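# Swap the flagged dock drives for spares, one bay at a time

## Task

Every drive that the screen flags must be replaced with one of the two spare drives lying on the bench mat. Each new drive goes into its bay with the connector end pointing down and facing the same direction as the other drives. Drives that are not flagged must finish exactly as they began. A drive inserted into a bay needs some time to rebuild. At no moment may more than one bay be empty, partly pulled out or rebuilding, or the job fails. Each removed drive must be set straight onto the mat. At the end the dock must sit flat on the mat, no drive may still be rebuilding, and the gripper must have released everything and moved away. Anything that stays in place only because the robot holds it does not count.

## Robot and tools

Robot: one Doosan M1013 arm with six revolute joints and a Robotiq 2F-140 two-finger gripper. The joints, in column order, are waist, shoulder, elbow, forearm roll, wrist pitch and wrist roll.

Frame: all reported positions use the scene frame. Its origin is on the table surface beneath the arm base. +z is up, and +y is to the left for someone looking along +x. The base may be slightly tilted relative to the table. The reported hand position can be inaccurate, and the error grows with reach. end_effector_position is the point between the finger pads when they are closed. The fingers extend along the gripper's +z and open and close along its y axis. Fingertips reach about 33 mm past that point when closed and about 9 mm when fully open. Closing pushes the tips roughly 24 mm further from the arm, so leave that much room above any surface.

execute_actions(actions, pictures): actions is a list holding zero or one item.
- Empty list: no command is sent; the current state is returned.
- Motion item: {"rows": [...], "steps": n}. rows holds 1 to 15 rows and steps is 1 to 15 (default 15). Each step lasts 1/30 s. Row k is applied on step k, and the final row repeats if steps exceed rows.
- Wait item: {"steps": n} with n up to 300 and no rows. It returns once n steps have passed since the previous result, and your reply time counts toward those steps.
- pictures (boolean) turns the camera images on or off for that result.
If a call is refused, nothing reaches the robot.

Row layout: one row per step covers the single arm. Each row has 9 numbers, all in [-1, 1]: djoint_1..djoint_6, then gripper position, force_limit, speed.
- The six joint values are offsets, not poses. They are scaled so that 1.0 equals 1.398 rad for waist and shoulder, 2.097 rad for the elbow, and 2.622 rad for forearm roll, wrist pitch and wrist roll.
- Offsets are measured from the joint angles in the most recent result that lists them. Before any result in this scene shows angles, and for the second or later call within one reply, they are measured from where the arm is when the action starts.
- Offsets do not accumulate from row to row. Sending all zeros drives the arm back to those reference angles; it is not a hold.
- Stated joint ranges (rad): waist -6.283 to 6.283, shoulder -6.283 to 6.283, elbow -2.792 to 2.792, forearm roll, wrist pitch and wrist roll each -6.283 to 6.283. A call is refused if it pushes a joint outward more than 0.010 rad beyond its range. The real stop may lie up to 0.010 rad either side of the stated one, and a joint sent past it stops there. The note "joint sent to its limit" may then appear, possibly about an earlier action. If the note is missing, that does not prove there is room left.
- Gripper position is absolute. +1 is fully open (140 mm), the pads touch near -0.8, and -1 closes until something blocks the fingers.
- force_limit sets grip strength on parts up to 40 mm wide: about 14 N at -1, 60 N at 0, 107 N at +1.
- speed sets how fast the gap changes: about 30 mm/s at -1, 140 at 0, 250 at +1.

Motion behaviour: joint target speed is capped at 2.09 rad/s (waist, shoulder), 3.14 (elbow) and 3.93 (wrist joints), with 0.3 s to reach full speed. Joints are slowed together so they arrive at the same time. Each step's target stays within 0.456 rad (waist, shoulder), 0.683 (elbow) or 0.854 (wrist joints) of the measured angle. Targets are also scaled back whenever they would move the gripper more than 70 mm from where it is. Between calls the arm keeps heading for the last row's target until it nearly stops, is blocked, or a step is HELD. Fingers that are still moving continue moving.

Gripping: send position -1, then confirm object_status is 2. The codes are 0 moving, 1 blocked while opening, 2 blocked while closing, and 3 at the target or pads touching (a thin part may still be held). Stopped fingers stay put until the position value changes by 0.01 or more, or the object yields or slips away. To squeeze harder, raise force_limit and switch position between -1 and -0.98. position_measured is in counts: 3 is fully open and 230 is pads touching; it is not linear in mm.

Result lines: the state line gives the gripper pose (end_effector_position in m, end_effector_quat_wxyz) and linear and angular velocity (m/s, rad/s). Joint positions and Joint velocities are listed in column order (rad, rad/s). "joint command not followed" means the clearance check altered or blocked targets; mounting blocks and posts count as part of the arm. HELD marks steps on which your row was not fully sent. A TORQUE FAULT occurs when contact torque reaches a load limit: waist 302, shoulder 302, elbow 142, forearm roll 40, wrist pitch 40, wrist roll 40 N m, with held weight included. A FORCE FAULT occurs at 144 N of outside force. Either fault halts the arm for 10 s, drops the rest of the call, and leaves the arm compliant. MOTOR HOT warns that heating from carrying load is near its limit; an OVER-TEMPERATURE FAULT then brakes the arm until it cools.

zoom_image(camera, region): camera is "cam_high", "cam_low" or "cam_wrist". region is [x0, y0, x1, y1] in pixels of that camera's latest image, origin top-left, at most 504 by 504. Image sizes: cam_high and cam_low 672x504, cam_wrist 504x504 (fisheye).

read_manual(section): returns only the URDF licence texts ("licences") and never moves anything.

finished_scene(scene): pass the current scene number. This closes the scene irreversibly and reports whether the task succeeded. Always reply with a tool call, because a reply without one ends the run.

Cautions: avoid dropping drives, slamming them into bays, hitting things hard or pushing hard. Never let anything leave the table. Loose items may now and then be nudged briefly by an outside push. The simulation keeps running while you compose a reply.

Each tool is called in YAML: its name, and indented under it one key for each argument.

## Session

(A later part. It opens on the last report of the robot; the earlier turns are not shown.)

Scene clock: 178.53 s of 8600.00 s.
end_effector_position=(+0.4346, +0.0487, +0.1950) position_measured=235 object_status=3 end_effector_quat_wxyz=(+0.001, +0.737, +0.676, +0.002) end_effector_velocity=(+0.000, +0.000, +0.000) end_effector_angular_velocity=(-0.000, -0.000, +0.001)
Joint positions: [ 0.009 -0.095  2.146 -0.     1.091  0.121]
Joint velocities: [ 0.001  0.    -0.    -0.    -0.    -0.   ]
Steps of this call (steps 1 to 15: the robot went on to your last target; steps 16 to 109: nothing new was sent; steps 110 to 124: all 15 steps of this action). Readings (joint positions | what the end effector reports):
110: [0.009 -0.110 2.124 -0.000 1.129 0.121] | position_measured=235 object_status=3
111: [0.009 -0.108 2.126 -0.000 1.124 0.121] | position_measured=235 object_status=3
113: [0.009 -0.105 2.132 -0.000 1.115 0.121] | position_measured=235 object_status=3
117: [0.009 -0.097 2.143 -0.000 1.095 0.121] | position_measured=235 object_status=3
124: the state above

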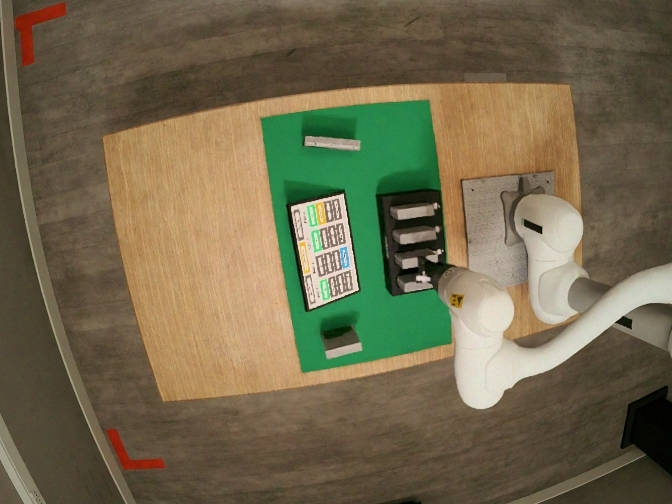

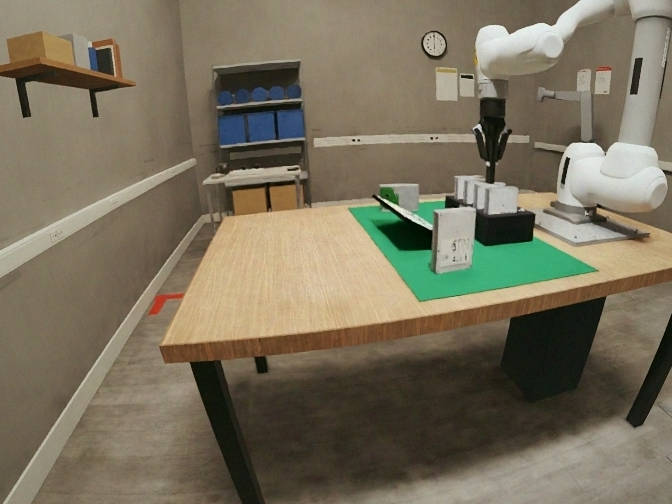

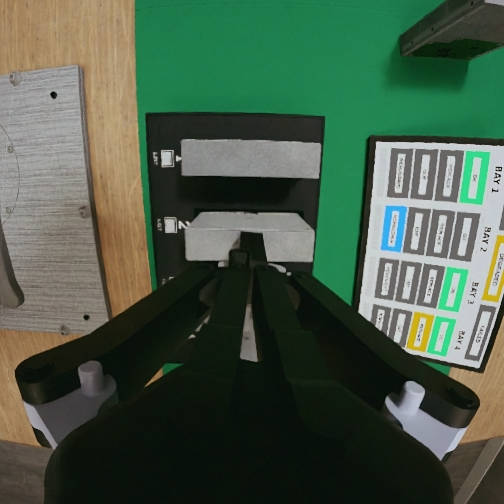

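execute_actions:
  actions:
    - {"rows":[[0,-0.038,-0.029,0,0.0435,0,1,1,0],[0,-0.038,-0.029,0,0.0435,0,1,1,0],[0,-0.038,-0.029,0,0.0435,0,1,1,0],[0,-0.038,-0.029,0,0.0435,0,1,1,0],[0,-0.038,-0.029,0,0.0435,0,1,1,0],[0,-0.038,-0.029,0,0.0435,0,1,1,0],[-0.218,-0.038,-0.029,0,0.0435,-0.117,1,1,0]],"steps":15}
  pictures: false

execute_actions:
  actions:
    - {"steps":25}
  pictures: false

execute_actions:
  actions:
    - {"rows":[[0,0.039,0.043,0,-0.0555,0,1,1,0]],"steps":15}

Scene clock: 185.00 s of 8600.00 s.
end_effector_position=(+0.4285, -0.0423, +0.2486) position_measured=131 object_status=0 end_effector_quat_wxyz=(+0.000, +0.737, +0.676, +0.002) end_effector_velocity=(-0.040, -0.417, +0.001) end_effector_angular_velocity=(-0.001, +0.001, -0.001)
Joint positions: [-0.202 -0.148  2.086 -0.     1.204 -0.091]
Joint velocities: [-0.969  0.    -0.004 -0.002  0.005 -0.967]
Steps of this call (steps 1 to 15: the robot went on to your last target; steps 16 to 179: nothing new was sent; steps 180 to 194: all 15 steps of this action). Readings (joint positions | what the end effector reports):
180: [0.009 -0.095 2.146 -0.000 1.092 0.121] | position_measured=235 object_status=0
181: [0.009 -0.100 2.140 -0.000 1.104 0.121] | position_measured=235 object_status=0
183: [0.009 -0.128 2.108 -0.000 1.163 0.121] | position_measured=215 object_status=0
187: [0.002 -0.148 2.086 -0.000 1.204 0.113] | position_measured=184 object_status=0
194: the state above

Scene clock: 185.83 s of 8600.00 s.
end_effector_position=(+0.4227, -0.0826, +0.2487) position_measured=3 object_status=3 end_effector_quat_wxyz=(+0.001, +0.736, +0.676, +0.002) end_effector_velocity=(+0.000, +0.000, +0.000) end_effector_angular_velocity=(-0.001, -0.000, +0.001)
Joint positions: [-0.296 -0.148  2.085 -0.     1.205 -0.186]
Joint velocities: [ 0.001  0.    -0.001 -0.001  0.001  0.   ]
Steps of this call (steps 1 to 25: the robot went on to your last target). Readings (joint positions | what the end effector reports):
1: [-0.233 -0.148 2.086 -0.000 1.204 -0.122] | position_measured=123 object_status=0
2: [-0.258 -0.148 2.085 -0.000 1.205 -0.148] | position_measured=116 object_status=0
4: [-0.290 -0.148 2.085 -0.000 1.205 -0.179] | position_measured=101 object_status=0
8: [-0.296 -0.148 2.085 -0.000 1.205 -0.186] | position_measured=70 object_status=0
25: the state above

Scene clock: 186.33 s of 8600.00 s.
end_effector_position=(+0.4225, -0.0823, +0.1797) position_measured=3 object_status=3 end_effector_quat_wxyz=(+0.001, +0.736, +0.677, +0.002) end_effector_velocity=(+0.000, +0.001, -0.000) end_effector_angular_velocity=(+0.003, -0.001, -0.003)
Joint positions: [-0.296 -0.093  2.176 -0.     1.059 -0.186]
Joint velocities: [-0.     0.001 -0.     0.004 -0.     0.001]
Steps of this call (steps 1 to 15: all 15 steps of this action). Readings (joint positions | what the end effector reports):
1: [-0.296 -0.148 2.086 -0.000 1.204 -0.186] | position_measured=3 object_status=3
2: [-0.296 -0.143 2.093 -0.000 1.192 -0.186] | position_measured=3 object_status=3
4: [-0.296 -0.119 2.133 -0.000 1.127 -0.186] | position_measured=3 object_status=3
8: [-0.296 -0.094 2.175 -0.000 1.060 -0.186] | position_measured=3 object_status=3
15: the state above

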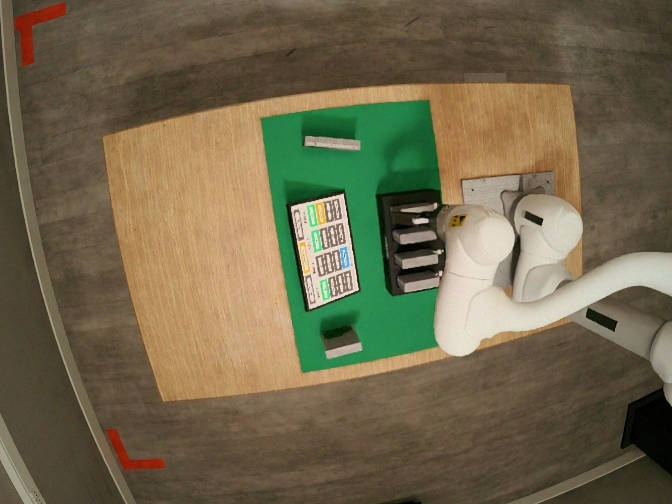

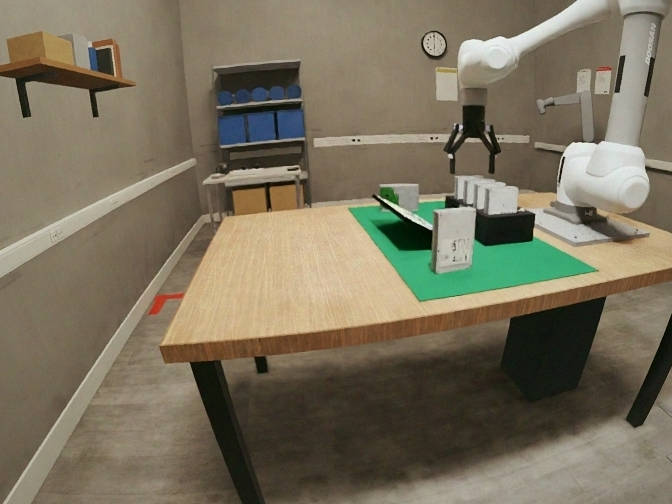

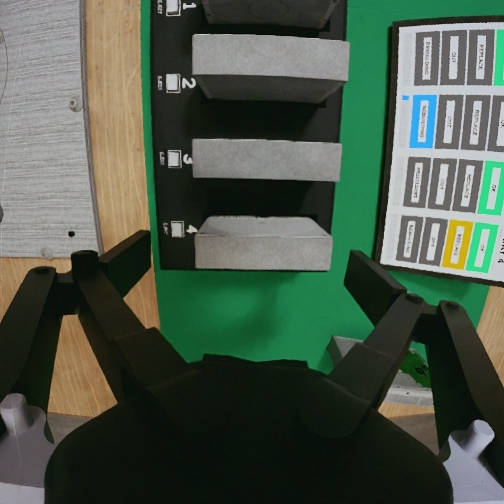

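execute_actions:
  actions:
    - {"rows":[[0.003,0.011,-0.0065,0,-0.0007,0.0015,1,1,0]],"steps":10}
  pictures: false

execute_actions:
  actions:
    - {"steps":300}
  pictures: false

execute_actions:
  actions:
    - {"steps":300}
  pictures: false

execute_actions:
  actions:
    - {"steps":300}

Scene clock: 193.53 s of 8600.00 s.
end_effector_position=(+0.4315, -0.0829, +0.1797) position_measured=3 object_status=3 end_effector_quat_wxyz=(+0.001, +0.736, +0.677, +0.002) end_effector_velocity=(+0.001, +0.000, +0.000) end_effector_angular_velocity=(-0.001, -0.001, -0.000)
Joint positions: [-0.292 -0.078  2.162 -0.     1.057 -0.182]
Joint velocities: [ 0.001  0.    -0.001 -0.    -0.     0.001]
Steps of this call (steps 1 to 15: the robot went on to your last target; steps 16 to 206: nothing new was sent; steps 207 to 216: all 10 steps of this action). Readings (joint positions | what the end effector reports):
207: [-0.296 -0.093 2.175 -0.000 1.059 -0.186] | position_measured=3 object_status=3
208: [-0.294 -0.088 2.171 -0.000 1.059 -0.185] | position_measured=3 object_status=3
210: [-0.292 -0.079 2.163 -0.000 1.058 -0.183] | position_measured=3 object_status=3
214: [-0.292 -0.078 2.162 -0.000 1.057 -0.182] | position_measured=3 object_status=3
216: the state above

Scene clock: 203.53 s of 8600.00 s.
end_effector_position=(+0.4316, -0.0829, +0.1797) position_measured=3 object_status=3 end_effector_quat_wxyz=(+0.001, +0.736, +0.677, +0.002) end_effector_velocity=(+0.000, +0.000, +0.000) end_effector_angular_velocity=(+0.000, -0.001, -0.001)
Joint positions: [-0.292 -0.078  2.162 -0.     1.057 -0.182]
Joint velocities: [ 0.001 -0.    -0.001  0.001  0.     0.001]
Steps of this call (steps 1 to 15: the robot went on to your last target; steps 16 to 300: nothing new was sent). Readings (joint positions | what the end effector reports):
1: [-0.292 -0.078 2.162 -0.000 1.057 -0.182] | position_measured=3 object_status=3
2: [-0.292 -0.078 2.162 -0.000 1.057 -0.182] | position_measured=3 object_status=3
4: [-0.292 -0.078 2.162 -0.000 1.057 -0.182] | position_measured=3 object_status=3
8: [-0.292 -0.078 2.162 -0.000 1.057 -0.182] | position_measured=3 object_status=3
300: the state above
The arm was judged still, so your last target was given up. Only a new action makes it travel on or press farther. Fingers that are still opening or closing keep moving.

Scene clock: 213.53 s of 8600.00 s.
end_effector_position=(+0.4316, -0.0829, +0.1797) position_measured=3 object_status=3 end_effector_quat_wxyz=(+0.001, +0.736, +0.677, +0.002) end_effector_velocity=(-0.001, +0.001, -0.001) end_effector_angular_velocity=(+0.001, +0.001, -0.000)
Joint positions: [-0.292 -0.078  2.162 -0.     1.057 -0.182]
Joint velocities: [0.001 0.    0.001 0.    0.    0.001]
Steps of this call (steps 1 to 300: nothing new was sent). Readings (joint positions | what the end effector reports):
1: [-0.292 -0.078 2.162 -0.000 1.057 -0.182] | position_measured=3 object_status=3
2: [-0.292 -0.078 2.162 -0.000 1.057 -0.182] | position_measured=3 object_status=3
4: [-0.292 -0.078 2.162 -0.000 1.057 -0.182] | position_measured=3 object_status=3
8: [-0.292 -0.078 2.162 -0.000 1.057 -0.182] | position_measured=3 object_status=3
300: the state above

Scene clock: 223.53 s of 8600.00 s.
end_effector_position=(+0.4316, -0.0829, +0.1797) position_measured=3 object_status=3 end_effector_quat_wxyz=(+0.001, +0.736, +0.677, +0.002) end_effector_velocity=(-0.002, +0.000, -0.002) end_effector_angular_velocity=(+0.001, +0.003, -0.000)
Joint positions: [-0.292 -0.078  2.162 -0.     1.057 -0.182]
Joint velocities: [-0.     0.     0.003  0.001 -0.    -0.   ]
Steps of this call (steps 1 to 300: nothing new was sent). Readings (joint positions | what the end effector reports):
1: [-0.292 -0.078 2.162 -0.000 1.057 -0.182] | position_measured=3 object_status=3
2: [-0.292 -0.078 2.162 -0.000 1.057 -0.182] | position_measured=3 object_status=3
4: [-0.292 -0.078 2.162 -0.000 1.057 -0.182] | position_measured=3 object_status=3
8: [-0.292 -0.078 2.162 -0.000 1.057 -0.182] | position_measured=3 object_status=3
300: the state above

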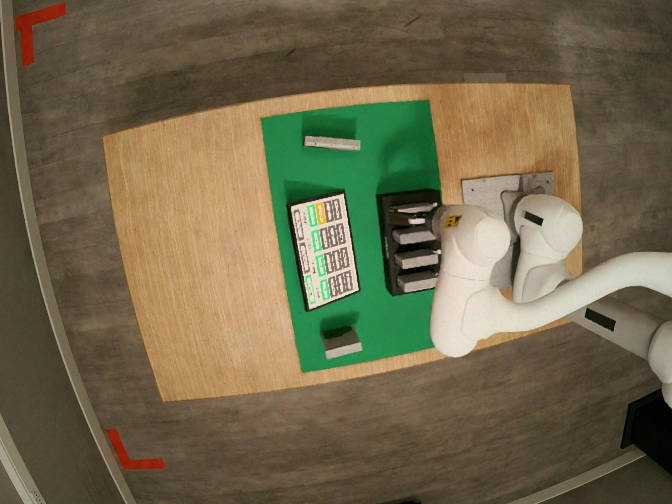

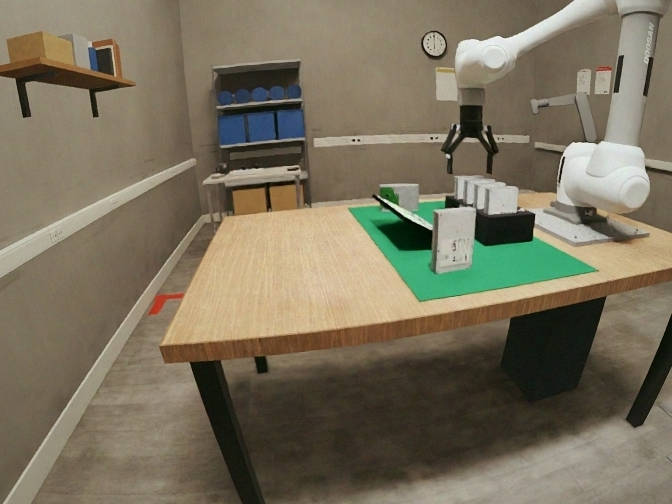

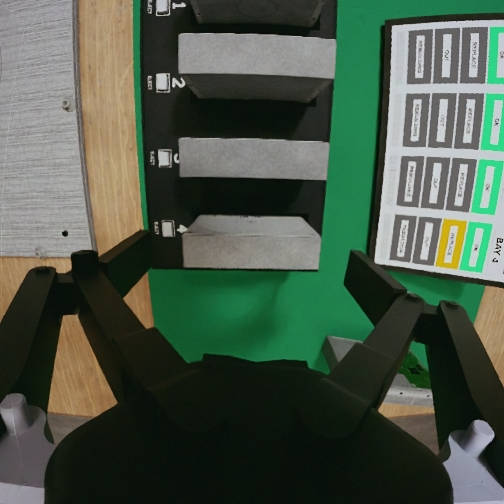

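execute_actions:
  actions:
    - {"rows":[[0,0.031,0.0224,0,-0.034,0,1,1,0],[0,0.031,0.0224,0,-0.034,0,1,1,0],[0,0.031,0.0224,0,-0.034,0,1,1,0],[0,0.031,0.0224,0,-0.034,0,1,1,0],[0,0.054,0.037,0,-0.0585,0,1,1,0]],"steps":15}

Scene clock: 227.67 s of 8600.00 s.
end_effector_position=(+0.4312, -0.0826, +0.1106) position_measured=3 object_status=3 end_effector_quat_wxyz=(+0.001, +0.736, +0.677, +0.002) end_effector_velocity=(-0.000, -0.001, -0.001) end_effector_angular_velocity=(-0.000, +0.001, +0.000)
Joint positions: [-0.292 -0.003  2.239 -0.001  0.904 -0.182]
Joint velocities: [-0.001  0.001  0.001 -0.001 -0.001 -0.   ]
Steps of this call (steps 1 to 109: nothing new was sent; steps 110 to 124: all 15 steps of this action). Readings (joint positions | what the end effector reports):
110: [-0.292 -0.077 2.162 -0.000 1.056 -0.182] | position_measured=3 object_status=3
111: [-0.292 -0.072 2.168 -0.000 1.044 -0.182] | position_measured=3 object_status=3
113: [-0.292 -0.046 2.196 -0.001 0.993 -0.182] | position_measured=3 object_status=3
117: [-0.292 -0.007 2.235 -0.001 0.915 -0.182] | position_measured=3 object_status=3
124: the state above

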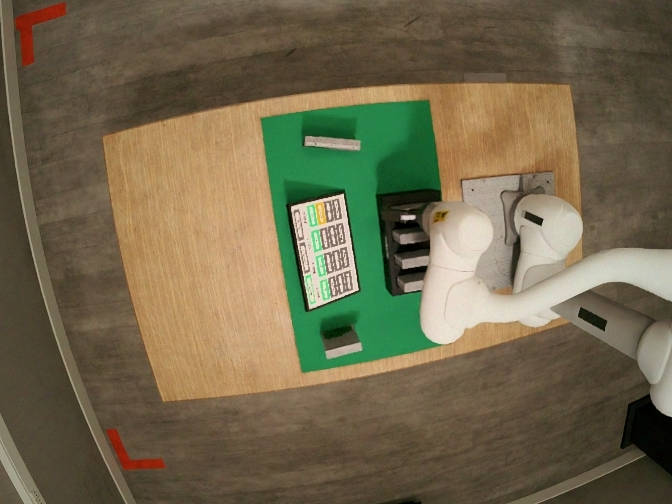

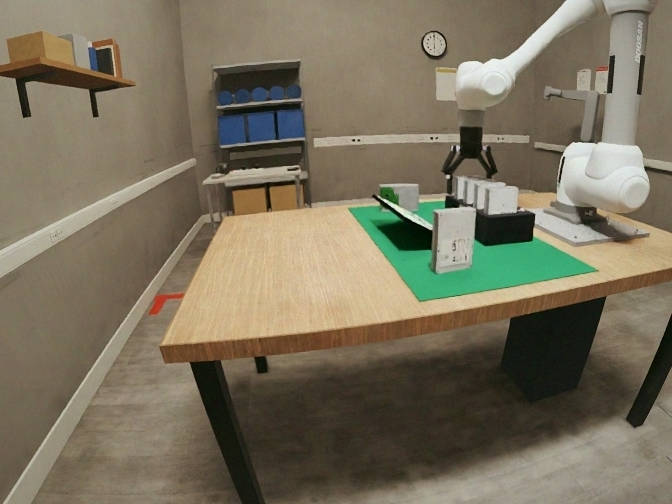

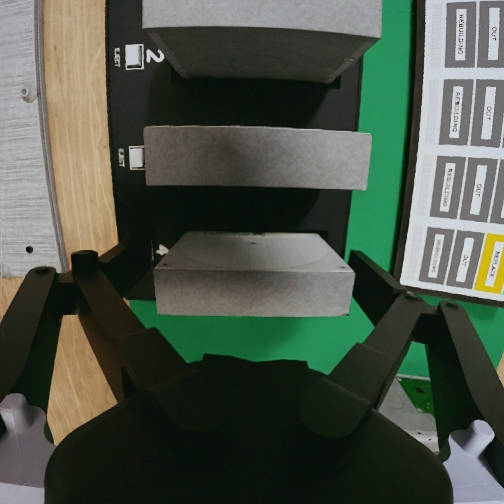

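execute_actions:
  actions:
    - {"rows":[[0,0.004,0.002,0,-0.0035,0,1,1,0],[0,0.004,0.002,0,-0.0035,0,1,1,0],[0,0.008,0.004,0,-0.007,0,1,1,0],[0,0.008,0.004,0,-0.007,0,1,1,0],[0,0.0112,0.006,0,-0.0105,0,1,1,0]],"steps":15}

Scene clock: 230.53 s of 8600.00 s.
end_effector_position=(+0.4309, -0.0825, +0.0983) position_measured=3 object_status=3 end_effector_quat_wxyz=(+0.001, +0.736, +0.677, +0.002) end_effector_velocity=(-0.000, -0.000, -0.000) end_effector_angular_velocity=(-0.001, +0.001, +0.002)
Joint positions: [-0.292  0.013  2.252 -0.001  0.877 -0.182]
Joint velocities: [-0.     0.    -0.    -0.001  0.001 -0.001]
Steps of this call (steps 1 to 15: the robot went on to your last target; steps 16 to 71: nothing new was sent; steps 72 to 86: all 15 steps of this action). Readings (joint positions | what the end effector reports):
72: [-0.292 -0.002 2.240 -0.000 0.903 -0.182] | position_measured=3 object_status=3
73: [-0.292 0.000 2.242 -0.000 0.899 -0.182] | position_measured=3 object_status=3
75: [-0.292 0.005 2.245 -0.000 0.891 -0.182] | position_measured=3 object_status=3
79: [-0.292 0.012 2.251 -0.000 0.878 -0.182] | position_measured=3 object_status=3
86: the state above

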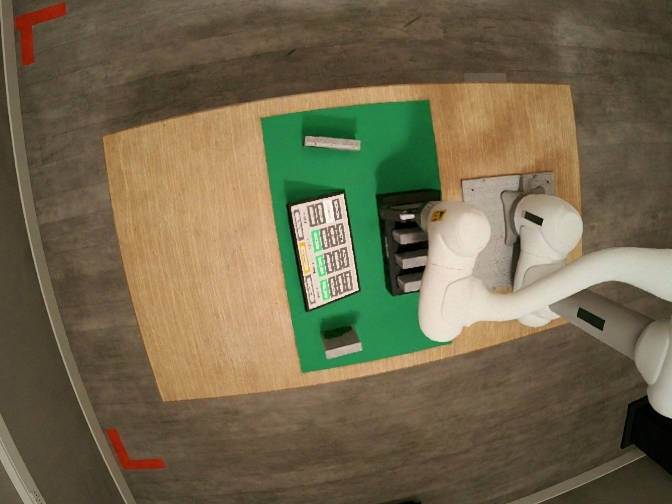

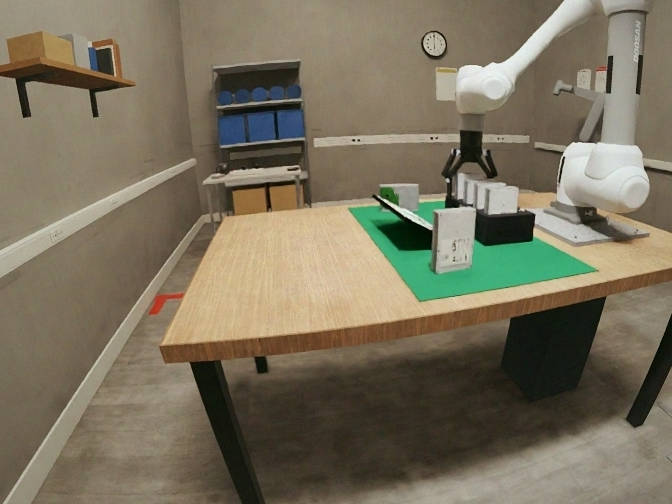

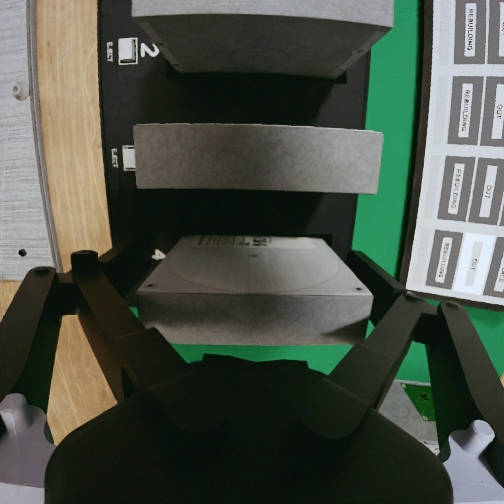

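execute_actions:
  actions:
    - {"rows":[[0,-0.0345,-0.0205,0,0.0347,0,1,1,0],[0,-0.0345,-0.0205,0,0.0347,0,1,1,0],[0,-0.0345,-0.0205,0,0.0347,0,1,1,0],[0,-0.0345,-0.0205,0,0.0347,0,1,1,0],[0,-0.0345,-0.0205,0,0.0347,0,1,1,0],[0,-0.0345,-0.0205,0,0.0347,0,1,1,0],[0,-0.0345,-0.0205,0,0.0347,0,-1,1,0]],"steps":15}
  pictures: false

execute_actions:
  actions:
    - {"steps":15}
  pictures: false

execute_actions:
  actions:
    - {"rows":[[0,-0.031,-0.0224,0,0.034,0,-1,1,0],[0,-0.031,-0.0224,0,0.034,0,-1,1,0],[0,-0.031,-0.0224,0,0.034,0,-1,1,0],[0,-0.031,-0.0224,0,0.034,0,-1,1,0],[0,-0.071,-0.065,0,0.09,0,-1,1,0],[0,-0.071,-0.065,0,0.09,0,-1,1,0],[0,-0.071,-0.065,0,0.09,0,-1,1,0],[0,-0.071,-0.065,0,0.09,0,-1,1,0],[0,-0.092,-0.098,0,0.1275,0,-1,1,0]],"steps":15}
  pictures: false

execute_actions:
  actions:
    - {"steps":10}

Scene clock: 245.23 s of 8600.00 s.
end_effector_position=(+0.4316, -0.0828, +0.1386) position_measured=62 object_status=0 end_effector_quat_wxyz=(+0.001, +0.736, +0.677, +0.002) end_effector_velocity=(+0.002, -0.001, +0.002) end_effector_angular_velocity=(-0.003, -0.003, +0.002)
Joint positions: [-0.292 -0.035  2.209 -0.001  0.968 -0.182]
Joint velocities: [ 0.001 -0.    -0.004 -0.003  0.     0.001]
Steps of this call (steps 1 to 15: the robot went on to your last target; steps 16 to 426: nothing new was sent; steps 427 to 441: all 15 steps of this action). Readings (joint positions | what the end effector reports):
427: [-0.292 0.012 2.252 -0.001 0.878 -0.182] | position_measured=3 object_status=3
428: [-0.292 0.007 2.247 -0.001 0.889 -0.182] | position_measured=3 object_status=3
430: [-0.292 -0.022 2.221 -0.000 0.942 -0.182] | position_measured=3 object_status=3
434: [-0.292 -0.035 2.209 -0.000 0.967 -0.182] | position_measured=9 object_status=0
441: the state above

Scene clock: 245.73 s of 8600.00 s.
end_effector_position=(+0.4317, -0.0828, +0.1387) position_measured=78 object_status=2 end_effector_quat_wxyz=(+0.001, +0.736, +0.677, +0.002) end_effector_velocity=(-0.002, +0.001, -0.001) end_effector_angular_velocity=(+0.001, +0.003, +0.000)
Joint positions: [-0.292 -0.035  2.209 -0.001  0.968 -0.182]
Joint velocities: [ 0.    -0.     0.003 -0.    -0.     0.   ]
Steps of this call (steps 1 to 15: the robot went on to your last target). Readings (joint positions | what the end effector reports):
1: [-0.292 -0.035 2.209 -0.001 0.968 -0.182] | position_measured=69 object_status=0
2: [-0.292 -0.035 2.209 -0.001 0.968 -0.182] | position_measured=77 object_status=0
4: [-0.292 -0.035 2.209 -0.001 0.968 -0.182] | position_measured=78 object_status=0
8: [-0.292 -0.035 2.209 -0.001 0.968 -0.182] | position_measured=78 object_status=2
15: the state above
The arm was judged still, so your last target was given up. Only a new action makes it travel on or press farther. Fingers that are still opening or closing keep moving.

Scene clock: 246.23 s of 8600.00 s.
end_effector_position=(+0.4301, -0.0831, +0.2987) position_measured=78 object_status=2 end_effector_quat_wxyz=(+0.001, +0.736, +0.677, +0.002) end_effector_velocity=(-0.008, +0.002, +0.002) end_effector_angular_velocity=(+0.007, +0.025, -0.000)
Joint positions: [-0.292 -0.164  2.004 -0.001  1.301 -0.182]
Joint velocities: [-0.    -0.    -0.005  0.     0.03  -0.   ]
Steps of this call (steps 1 to 15: all 15 steps of this action). Readings (joint positions | what the end effector reports):
1: [-0.292 -0.036 2.208 -0.001 0.969 -0.182] | position_measured=78 object_status=2
2: [-0.292 -0.041 2.203 -0.001 0.981 -0.182] | position_measured=78 object_status=2
4: [-0.292 -0.067 2.175 -0.001 1.032 -0.182] | position_measured=78 object_status=2
8: [-0.292 -0.114 2.106 -0.001 1.149 -0.182] | position_measured=78 object_status=2
15: the state above

Scene clock: 246.57 s of 8600.00 s.
end_effector_position=(+0.4301, -0.0830, +0.2993) position_measured=78 object_status=2 end_effector_quat_wxyz=(+0.001, +0.736, +0.677, +0.002) end_effector_velocity=(-0.001, -0.000, -0.001) end_effector_angular_velocity=(+0.000, +0.001, -0.000)
Joint positions: [-0.292 -0.164  2.003 -0.001  1.302 -0.182]
Joint velocities: [-0.001 -0.     0.001  0.    -0.    -0.   ]
Steps of this call (steps 1 to 10: the robot went on to your last target). Readings (joint positions | what the end effector reports):
1: [-0.292 -0.164 2.004 -0.001 1.301 -0.182] | position_measured=78 object_status=2
2: [-0.292 -0.164 2.004 -0.001 1.302 -0.182] | position_measured=78 object_status=2
4: [-0.292 -0.164 2.004 -0.001 1.302 -0.182] | position_measured=78 object_status=2
8: [-0.292 -0.164 2.003 -0.001 1.302 -0.182] | position_measured=78 object_status=2
10: the state above

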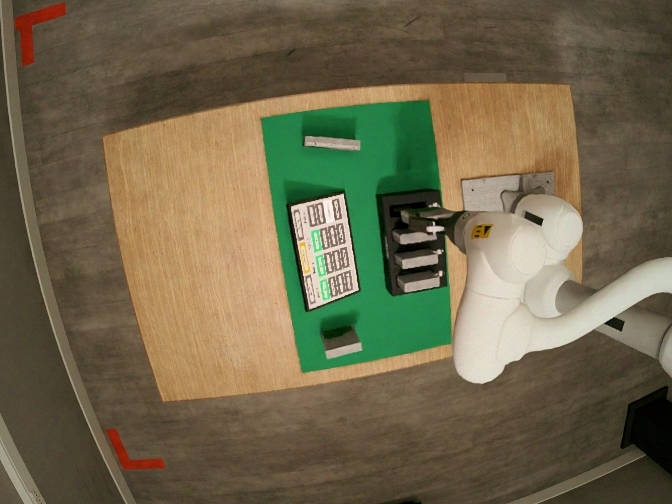

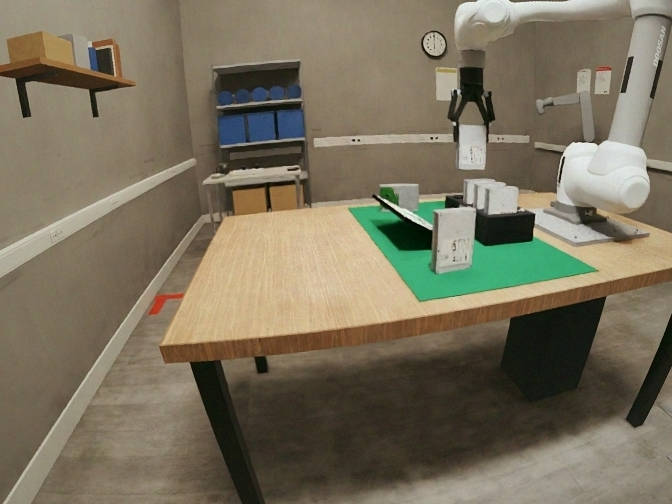

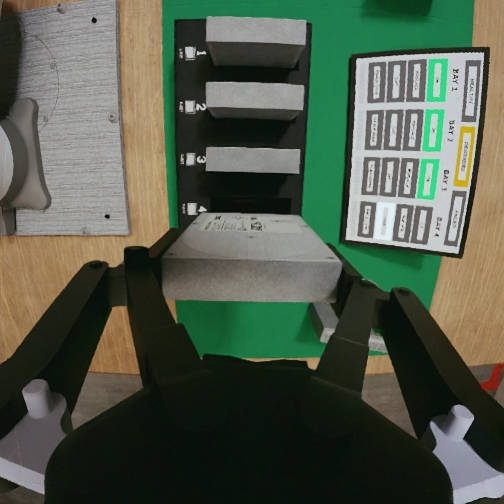

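execute_actions:
  actions:
    - {"rows":[[0.481,0.080,-0.046,0,-0.005,0.256,-1,1,0]],"steps":15}
  pictures: false

execute_actions:
  actions:
    - {"steps":30}
  pictures: false

execute_actions:
  actions:
    - {"rows":[[0,0.098,0.099,0,-0.1315,0,-1,1,0]],"steps":15}

Scene clock: 257.90 s of 8600.00 s.
end_effector_position=(+0.4707, +0.0944, +0.3003) position_measured=78 object_status=2 end_effector_quat_wxyz=(+0.001, +0.750, +0.662, +0.002) end_effector_velocity=(-0.012, +0.447, -0.002) end_effector_angular_velocity=(-0.002, +0.003, +0.142)
Joint positions: [ 0.103 -0.092  1.941 -0.001  1.293  0.252]
Joint velocities: [ 0.927  0.132 -0.112  0.    -0.015  0.785]
Steps of this call (steps 1 to 15: the robot went on to your last target; steps 16 to 325: nothing new was sent; steps 326 to 340: all 15 steps of this action). Readings (joint positions | what the end effector reports):
326: [-0.291 -0.164 2.003 -0.001 1.302 -0.181] | position_measured=78 object_status=2
327: [-0.285 -0.162 2.002 -0.001 1.302 -0.171] | position_measured=78 object_status=2
329: [-0.249 -0.154 1.994 -0.001 1.301 -0.119] | position_measured=78 object_status=2
333: [-0.120 -0.125 1.970 -0.001 1.298 0.050] | position_measured=78 object_status=2
340: the state above

Scene clock: 258.90 s of 8600.00 s.
end_effector_position=(+0.4479, +0.2296, +0.2993) position_measured=78 object_status=2 end_effector_quat_wxyz=(+0.001, +0.736, +0.677, +0.001) end_effector_velocity=(-0.001, +0.001, -0.000) end_effector_angular_velocity=(-0.001, +0.000, +0.002)
Joint positions: [ 0.381 -0.052  1.907 -0.001  1.289  0.489]
Joint velocities: [ 0.002  0.     0.001 -0.     0.    -0.   ]
Steps of this call (steps 1 to 30: the robot went on to your last target). Readings (joint positions | what the end effector reports):
1: [0.134 -0.087 1.937 -0.001 1.293 0.279] | position_measured=78 object_status=2
2: [0.165 -0.083 1.933 -0.001 1.292 0.305] | position_measured=78 object_status=2
4: [0.227 -0.074 1.926 -0.001 1.291 0.358] | position_measured=78 object_status=2
8: [0.342 -0.058 1.912 -0.001 1.289 0.456] | position_measured=78 object_status=2
30: the state above
The arm was judged still, so your last target was given up. Only a new action makes it travel on or press farther. Fingers that are still opening or closing keep moving.

Scene clock: 259.40 s of 8600.00 s.
end_effector_position=(+0.4493, +0.2303, +0.1262) position_measured=78 object_status=2 end_effector_quat_wxyz=(+0.001, +0.736, +0.677, +0.002) end_effector_velocity=(-0.002, -0.000, -0.005) end_effector_angular_velocity=(-0.001, +0.001, +0.002)
Joint positions: [ 0.381  0.085  2.114 -0.001  0.945  0.489]
Joint velocities: [ 0.002  0.003  0.008 -0.001 -0.009  0.   ]
Steps of this call (steps 1 to 15: all 15 steps of this action). Readings (joint positions | what the end effector reports):
1: [0.381 -0.052 1.907 -0.001 1.287 0.489] | position_measured=78 object_status=2
2: [0.381 -0.047 1.914 -0.001 1.275 0.489] | position_measured=78 object_status=2
4: [0.381 -0.022 1.953 -0.001 1.211 0.489] | position_measured=78 object_status=2
8: [0.381 0.037 2.042 -0.001 1.065 0.489] | position_measured=78 object_status=2
15: the state above

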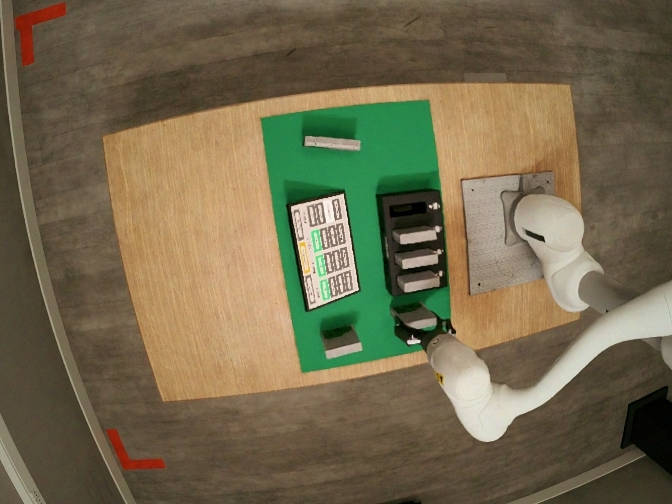

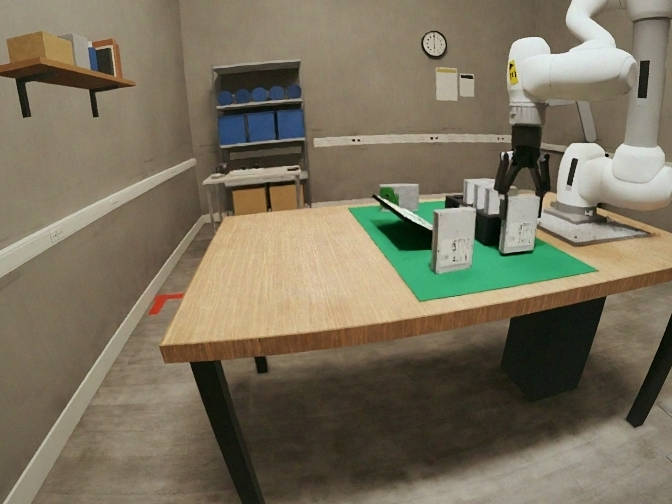

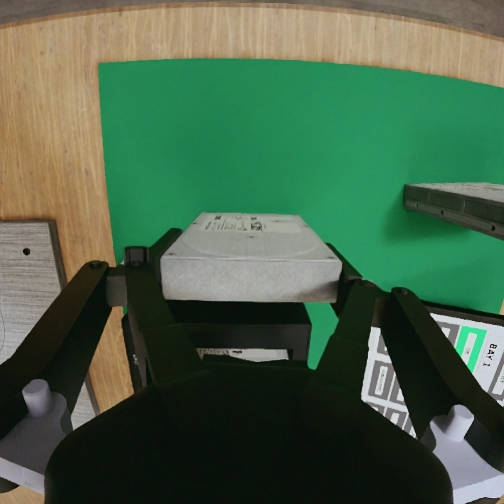

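execute_actions:
  actions:
    - {"rows":[[0,0.004,0.002,0,-0.004,0,-1,1,0],[0,0.004,0.002,0,-0.004,0,-1,1,0],[0,0.008,0.0045,0,-0.008,0,-1,1,0],[0,0.008,0.0045,0,-0.008,0,-1,1,0],[0,0.008,0.0045,0,-0.008,0,-1,1,0],[0,0.008,0.0045,0,-0.008,0,-1,1,0],[0,0.008,0.0045,0,-0.008,0,-1,1,0],[0,0.008,0.0045,0,-0.008,0,1,1,0]],"steps":15}
  pictures: false

execute_actions:
  actions:
    - {"rows":[[0,-0.106,-0.1035,0,0.1395,0,1,1,0]],"steps":15}

Scene clock: 266.40 s of 8600.00 s.
end_effector_position=(+0.4495, +0.2304, +0.1164) position_measured=27 object_status=0 end_effector_quat_wxyz=(+0.001, +0.736, +0.677, +0.002) end_effector_velocity=(+0.000, -0.001, -0.000) end_effector_angular_velocity=(-0.001, -0.000, -0.001)
Joint positions: [ 0.381  0.096  2.123 -0.001  0.924  0.489]
Joint velocities: [-0.     0.     0.    -0.002 -0.     0.001]
Steps of this call (steps 1 to 15: the robot went on to your last target; steps 16 to 195: nothing new was sent; steps 196 to 210: all 15 steps of this action). Readings (joint positions | what the end effector reports):
196: [0.381 0.085 2.115 -0.001 0.943 0.489] | position_measured=78 object_status=2
197: [0.381 0.088 2.116 -0.001 0.939 0.489] | position_measured=78 object_status=2
199: [0.381 0.092 2.120 -0.001 0.930 0.489] | position_measured=78 object_status=2
203: [0.381 0.096 2.123 -0.001 0.924 0.489] | position_measured=78 object_status=0
210: the state above

Scene clock: 266.90 s of 8600.00 s.
end_effector_position=(+0.4480, +0.2297, +0.2992) position_measured=3 object_status=3 end_effector_quat_wxyz=(+0.001, +0.736, +0.677, +0.002) end_effector_velocity=(-0.003, -0.002, +0.004) end_effector_angular_velocity=(-0.006, +0.011, -0.001)
Joint positions: [ 0.381 -0.052  1.907 -0.001  1.288  0.489]
Joint velocities: [-0.001 -0.001 -0.006 -0.001  0.02   0.001]
Steps of this call (steps 1 to 15: all 15 steps of this action). Readings (joint positions | what the end effector reports):
1: [0.381 0.096 2.123 -0.001 0.924 0.489] | position_measured=20 object_status=0
2: [0.381 0.092 2.118 -0.001 0.934 0.489] | position_measured=12 object_status=0
4: [0.381 0.067 2.081 -0.001 0.997 0.489] | position_measured=3 object_status=0
8: [0.381 0.005 1.991 -0.001 1.146 0.489] | position_measured=3 object_status=0
15: the state above

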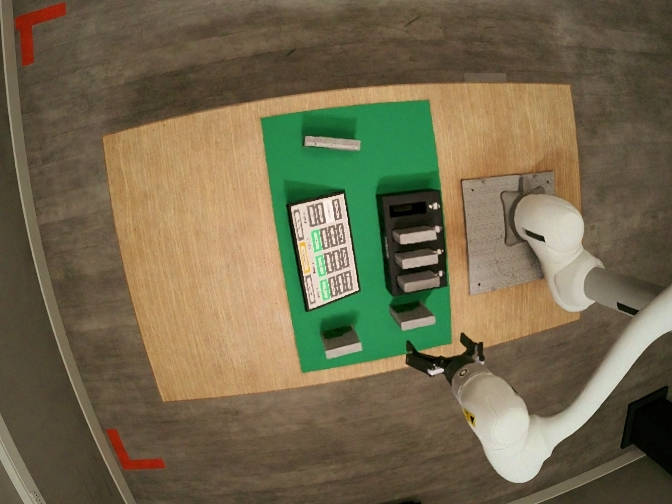

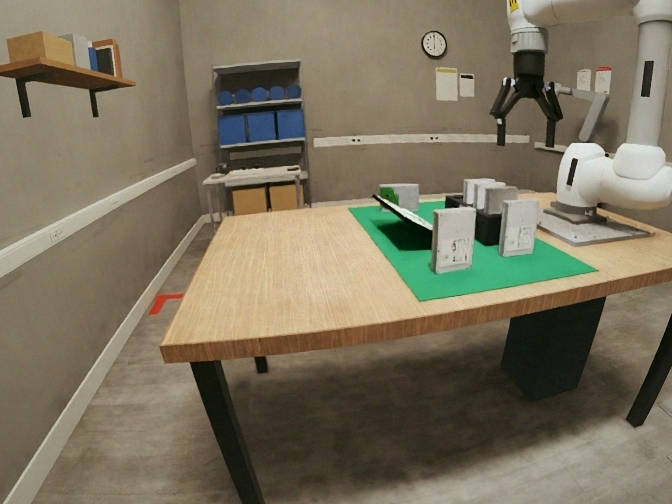

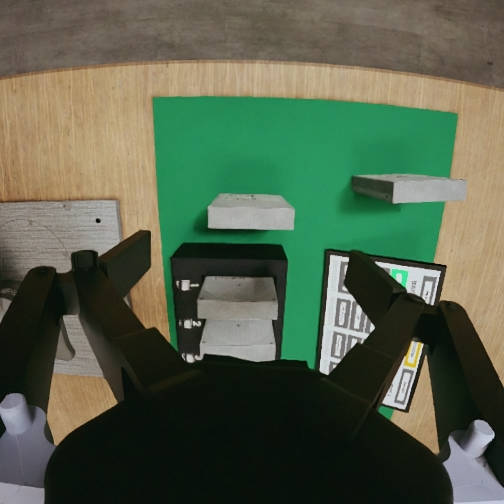

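execute_actions:
  actions:
    - {"rows":[[-0.639,0.194,-0.051,0,-0.063,0.2255,1,1,0]],"steps":15}
  pictures: false

execute_actions:
  actions:
    - {"steps":50}

Scene clock: 270.37 s of 8600.00 s.
end_effector_position=(+0.5750, +0.0763, +0.2497) position_measured=3 object_status=3 end_effector_quat_wxyz=(-0.000, +0.915, +0.403, +0.002) end_effector_velocity=(+0.174, -0.440, -0.087) end_effector_angular_velocity=(+0.005, +0.001, -1.275)
Joint positions: [ 0.049  0.097  1.848 -0.001  1.198  0.815]
Joint velocities: [-0.778  0.231 -0.091 -0.001 -0.141  0.498]
Steps of this call (steps 1 to 15: the robot went on to your last target; steps 16 to 89: nothing new was sent; steps 90 to 104: all 15 steps of this action). Readings (joint positions | what the end effector reports):
90: [0.380 -0.052 1.906 -0.001 1.289 0.490] | position_measured=3 object_status=3
91: [0.374 -0.049 1.905 -0.001 1.287 0.498] | position_measured=3 object_status=3
93: [0.339 -0.028 1.896 -0.001 1.274 0.544] | position_measured=3 object_status=3
97: [0.232 0.029 1.874 -0.001 1.240 0.666] | position_measured=3 object_status=3
104: the state above

Scene clock: 272.03 s of 8600.00 s.
end_effector_position=(+0.5790, -0.2692, +0.1990) position_measured=3 object_status=3 end_effector_quat_wxyz=(-0.001, +1.000, +0.002, +0.002) end_effector_velocity=(+0.001, -0.001, +0.001) end_effector_angular_velocity=(-0.000, -0.002, -0.001)
Joint positions: [-0.513  0.219  1.8   -0.001  1.123  1.08 ]
Joint velocities: [-0.001 -0.    -0.001  0.    -0.     0.   ]
Steps of this call (steps 1 to 45: the robot went on to your last target; steps 46 to 50: nothing new was sent). Readings (joint positions | what the end effector reports):
1: [0.022 0.105 1.845 -0.001 1.193 0.832] | position_measured=3 object_status=3
2: [-0.004 0.112 1.842 -0.001 1.189 0.847] | position_measured=3 object_status=3
4: [-0.057 0.125 1.837 -0.001 1.181 0.875] | position_measured=3 object_status=3
8: [-0.162 0.147 1.828 -0.001 1.167 0.923] | position_measured=3 object_status=3
50: the state above
The arm was judged still, so your last target was given up. Only a new action makes it travel on or press farther. Fingers that are still opening or closing keep moving.

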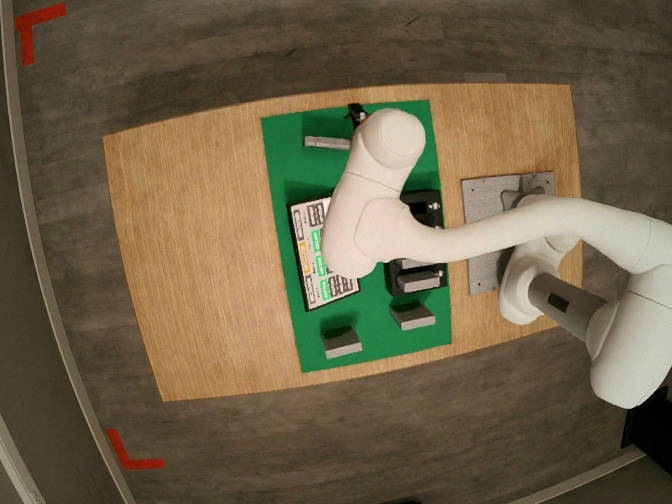

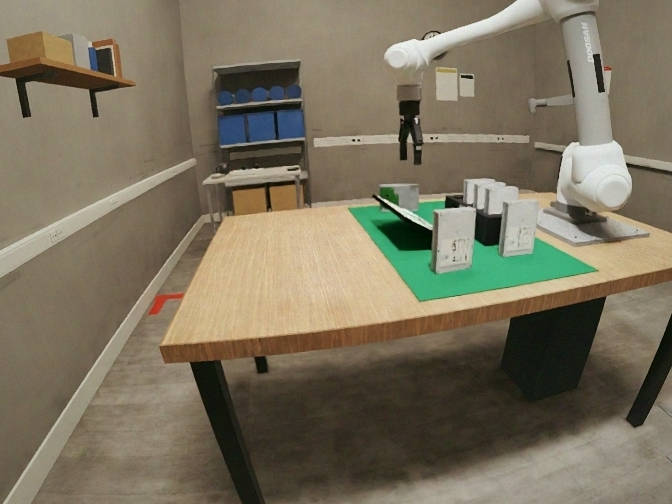

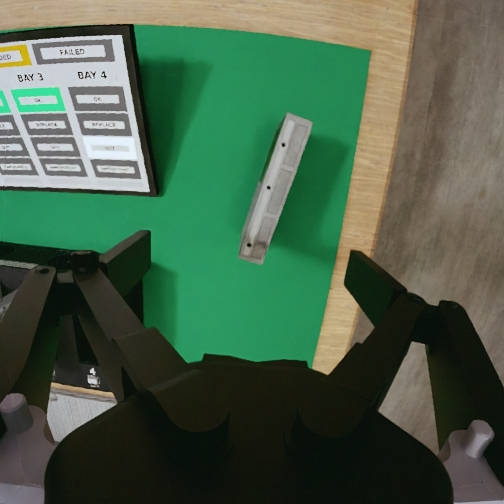

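execute_actions:
  actions:
    - {"rows":[[-0.094,-0.1465,0.2575,-0.645,-0.513,0.748,0.2,1,0]],"steps":15}
  pictures: false

execute_actions:
  actions:
    - {"steps":60}

Scene clock: 292.10 s of 8600.00 s.
end_effector_position=(+0.5597, -0.3889, +0.1813) position_measured=103 object_status=0 end_effector_quat_wxyz=(+0.242, +0.922, -0.075, +0.292) end_effector_velocity=(+0.280, +0.313, +0.082) end_effector_angular_velocity=(+0.208, -1.555, +1.015)
Joint positions: [-0.619  0.053  2.238 -0.997  0.153  2.077]
Joint velocities: [-0.143 -0.221  0.578 -2.791 -2.139  2.844]
Steps of this call (steps 1 to 587: nothing new was sent; steps 588 to 602: all 15 steps of this action). Readings (joint positions | what the end effector reports):
588: [-0.513 0.219 1.801 -0.001 1.122 1.082] | position_measured=3 object_status=0
589: [-0.515 0.216 1.808 -0.013 1.110 1.094] | position_measured=9 object_status=0
591: [-0.525 0.200 1.850 -0.080 1.043 1.160] | position_measured=24 object_status=0
595: [-0.555 0.153 1.974 -0.303 0.821 1.383] | position_measured=54 object_status=0
602: the state above

Scene clock: 294.10 s of 8600.00 s.
end_effector_position=(+0.5732, -0.2779, +0.1588) position_measured=104 object_status=3 end_effector_quat_wxyz=(+0.057, +0.912, -0.142, +0.380) end_effector_velocity=(-0.000, -0.001, +0.000) end_effector_angular_velocity=(+0.000, -0.000, -0.002)
Joint positions: [-0.644  0.014  2.34  -1.691 -0.222  3.041]
Joint velocities: [-0.001 -0.     0.     0.001  0.     0.   ]
Steps of this call (steps 1 to 30: the robot went on to your last target; steps 31 to 60: nothing new was sent). Readings (joint positions | what the end effector reports):
1: [-0.624 0.046 2.256 -1.089 0.087 2.174] | position_measured=104 object_status=0
2: [-0.627 0.041 2.270 -1.173 0.034 2.273] | position_measured=104 object_status=0
4: [-0.632 0.033 2.292 -1.320 -0.047 2.477] | position_measured=104 object_status=0
8: [-0.640 0.021 2.323 -1.563 -0.161 2.845] | position_measured=104 object_status=3
60: the state above
The arm was judged still, so your last target was given up. Only a new action makes it travel on or press farther. Fingers that are still opening or closing keep moving.

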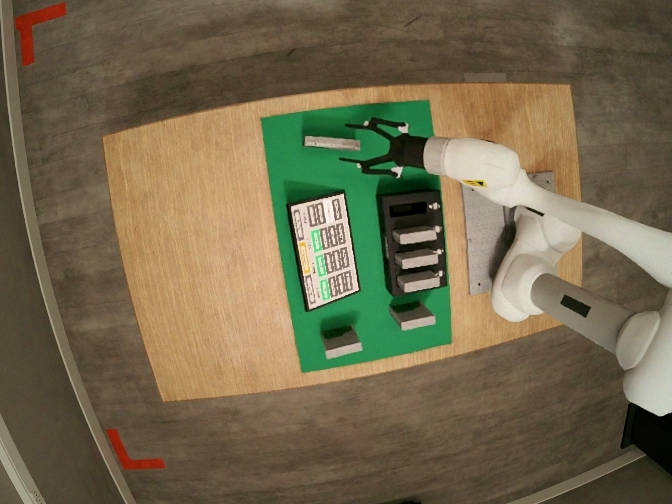

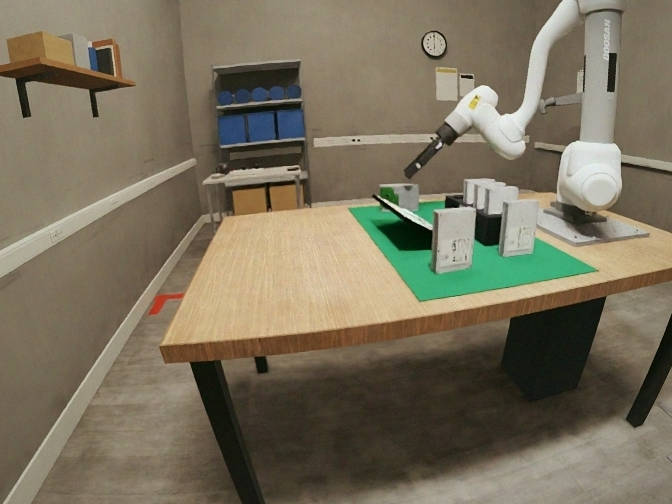

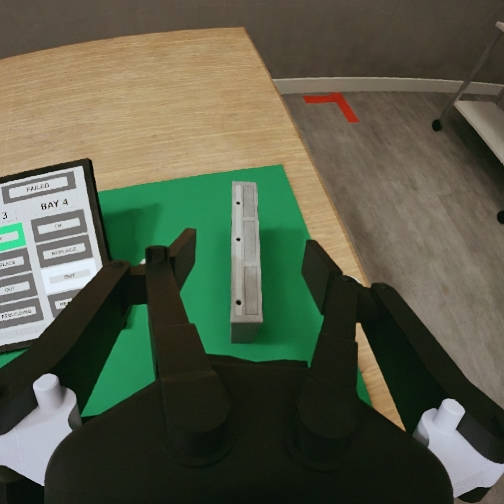

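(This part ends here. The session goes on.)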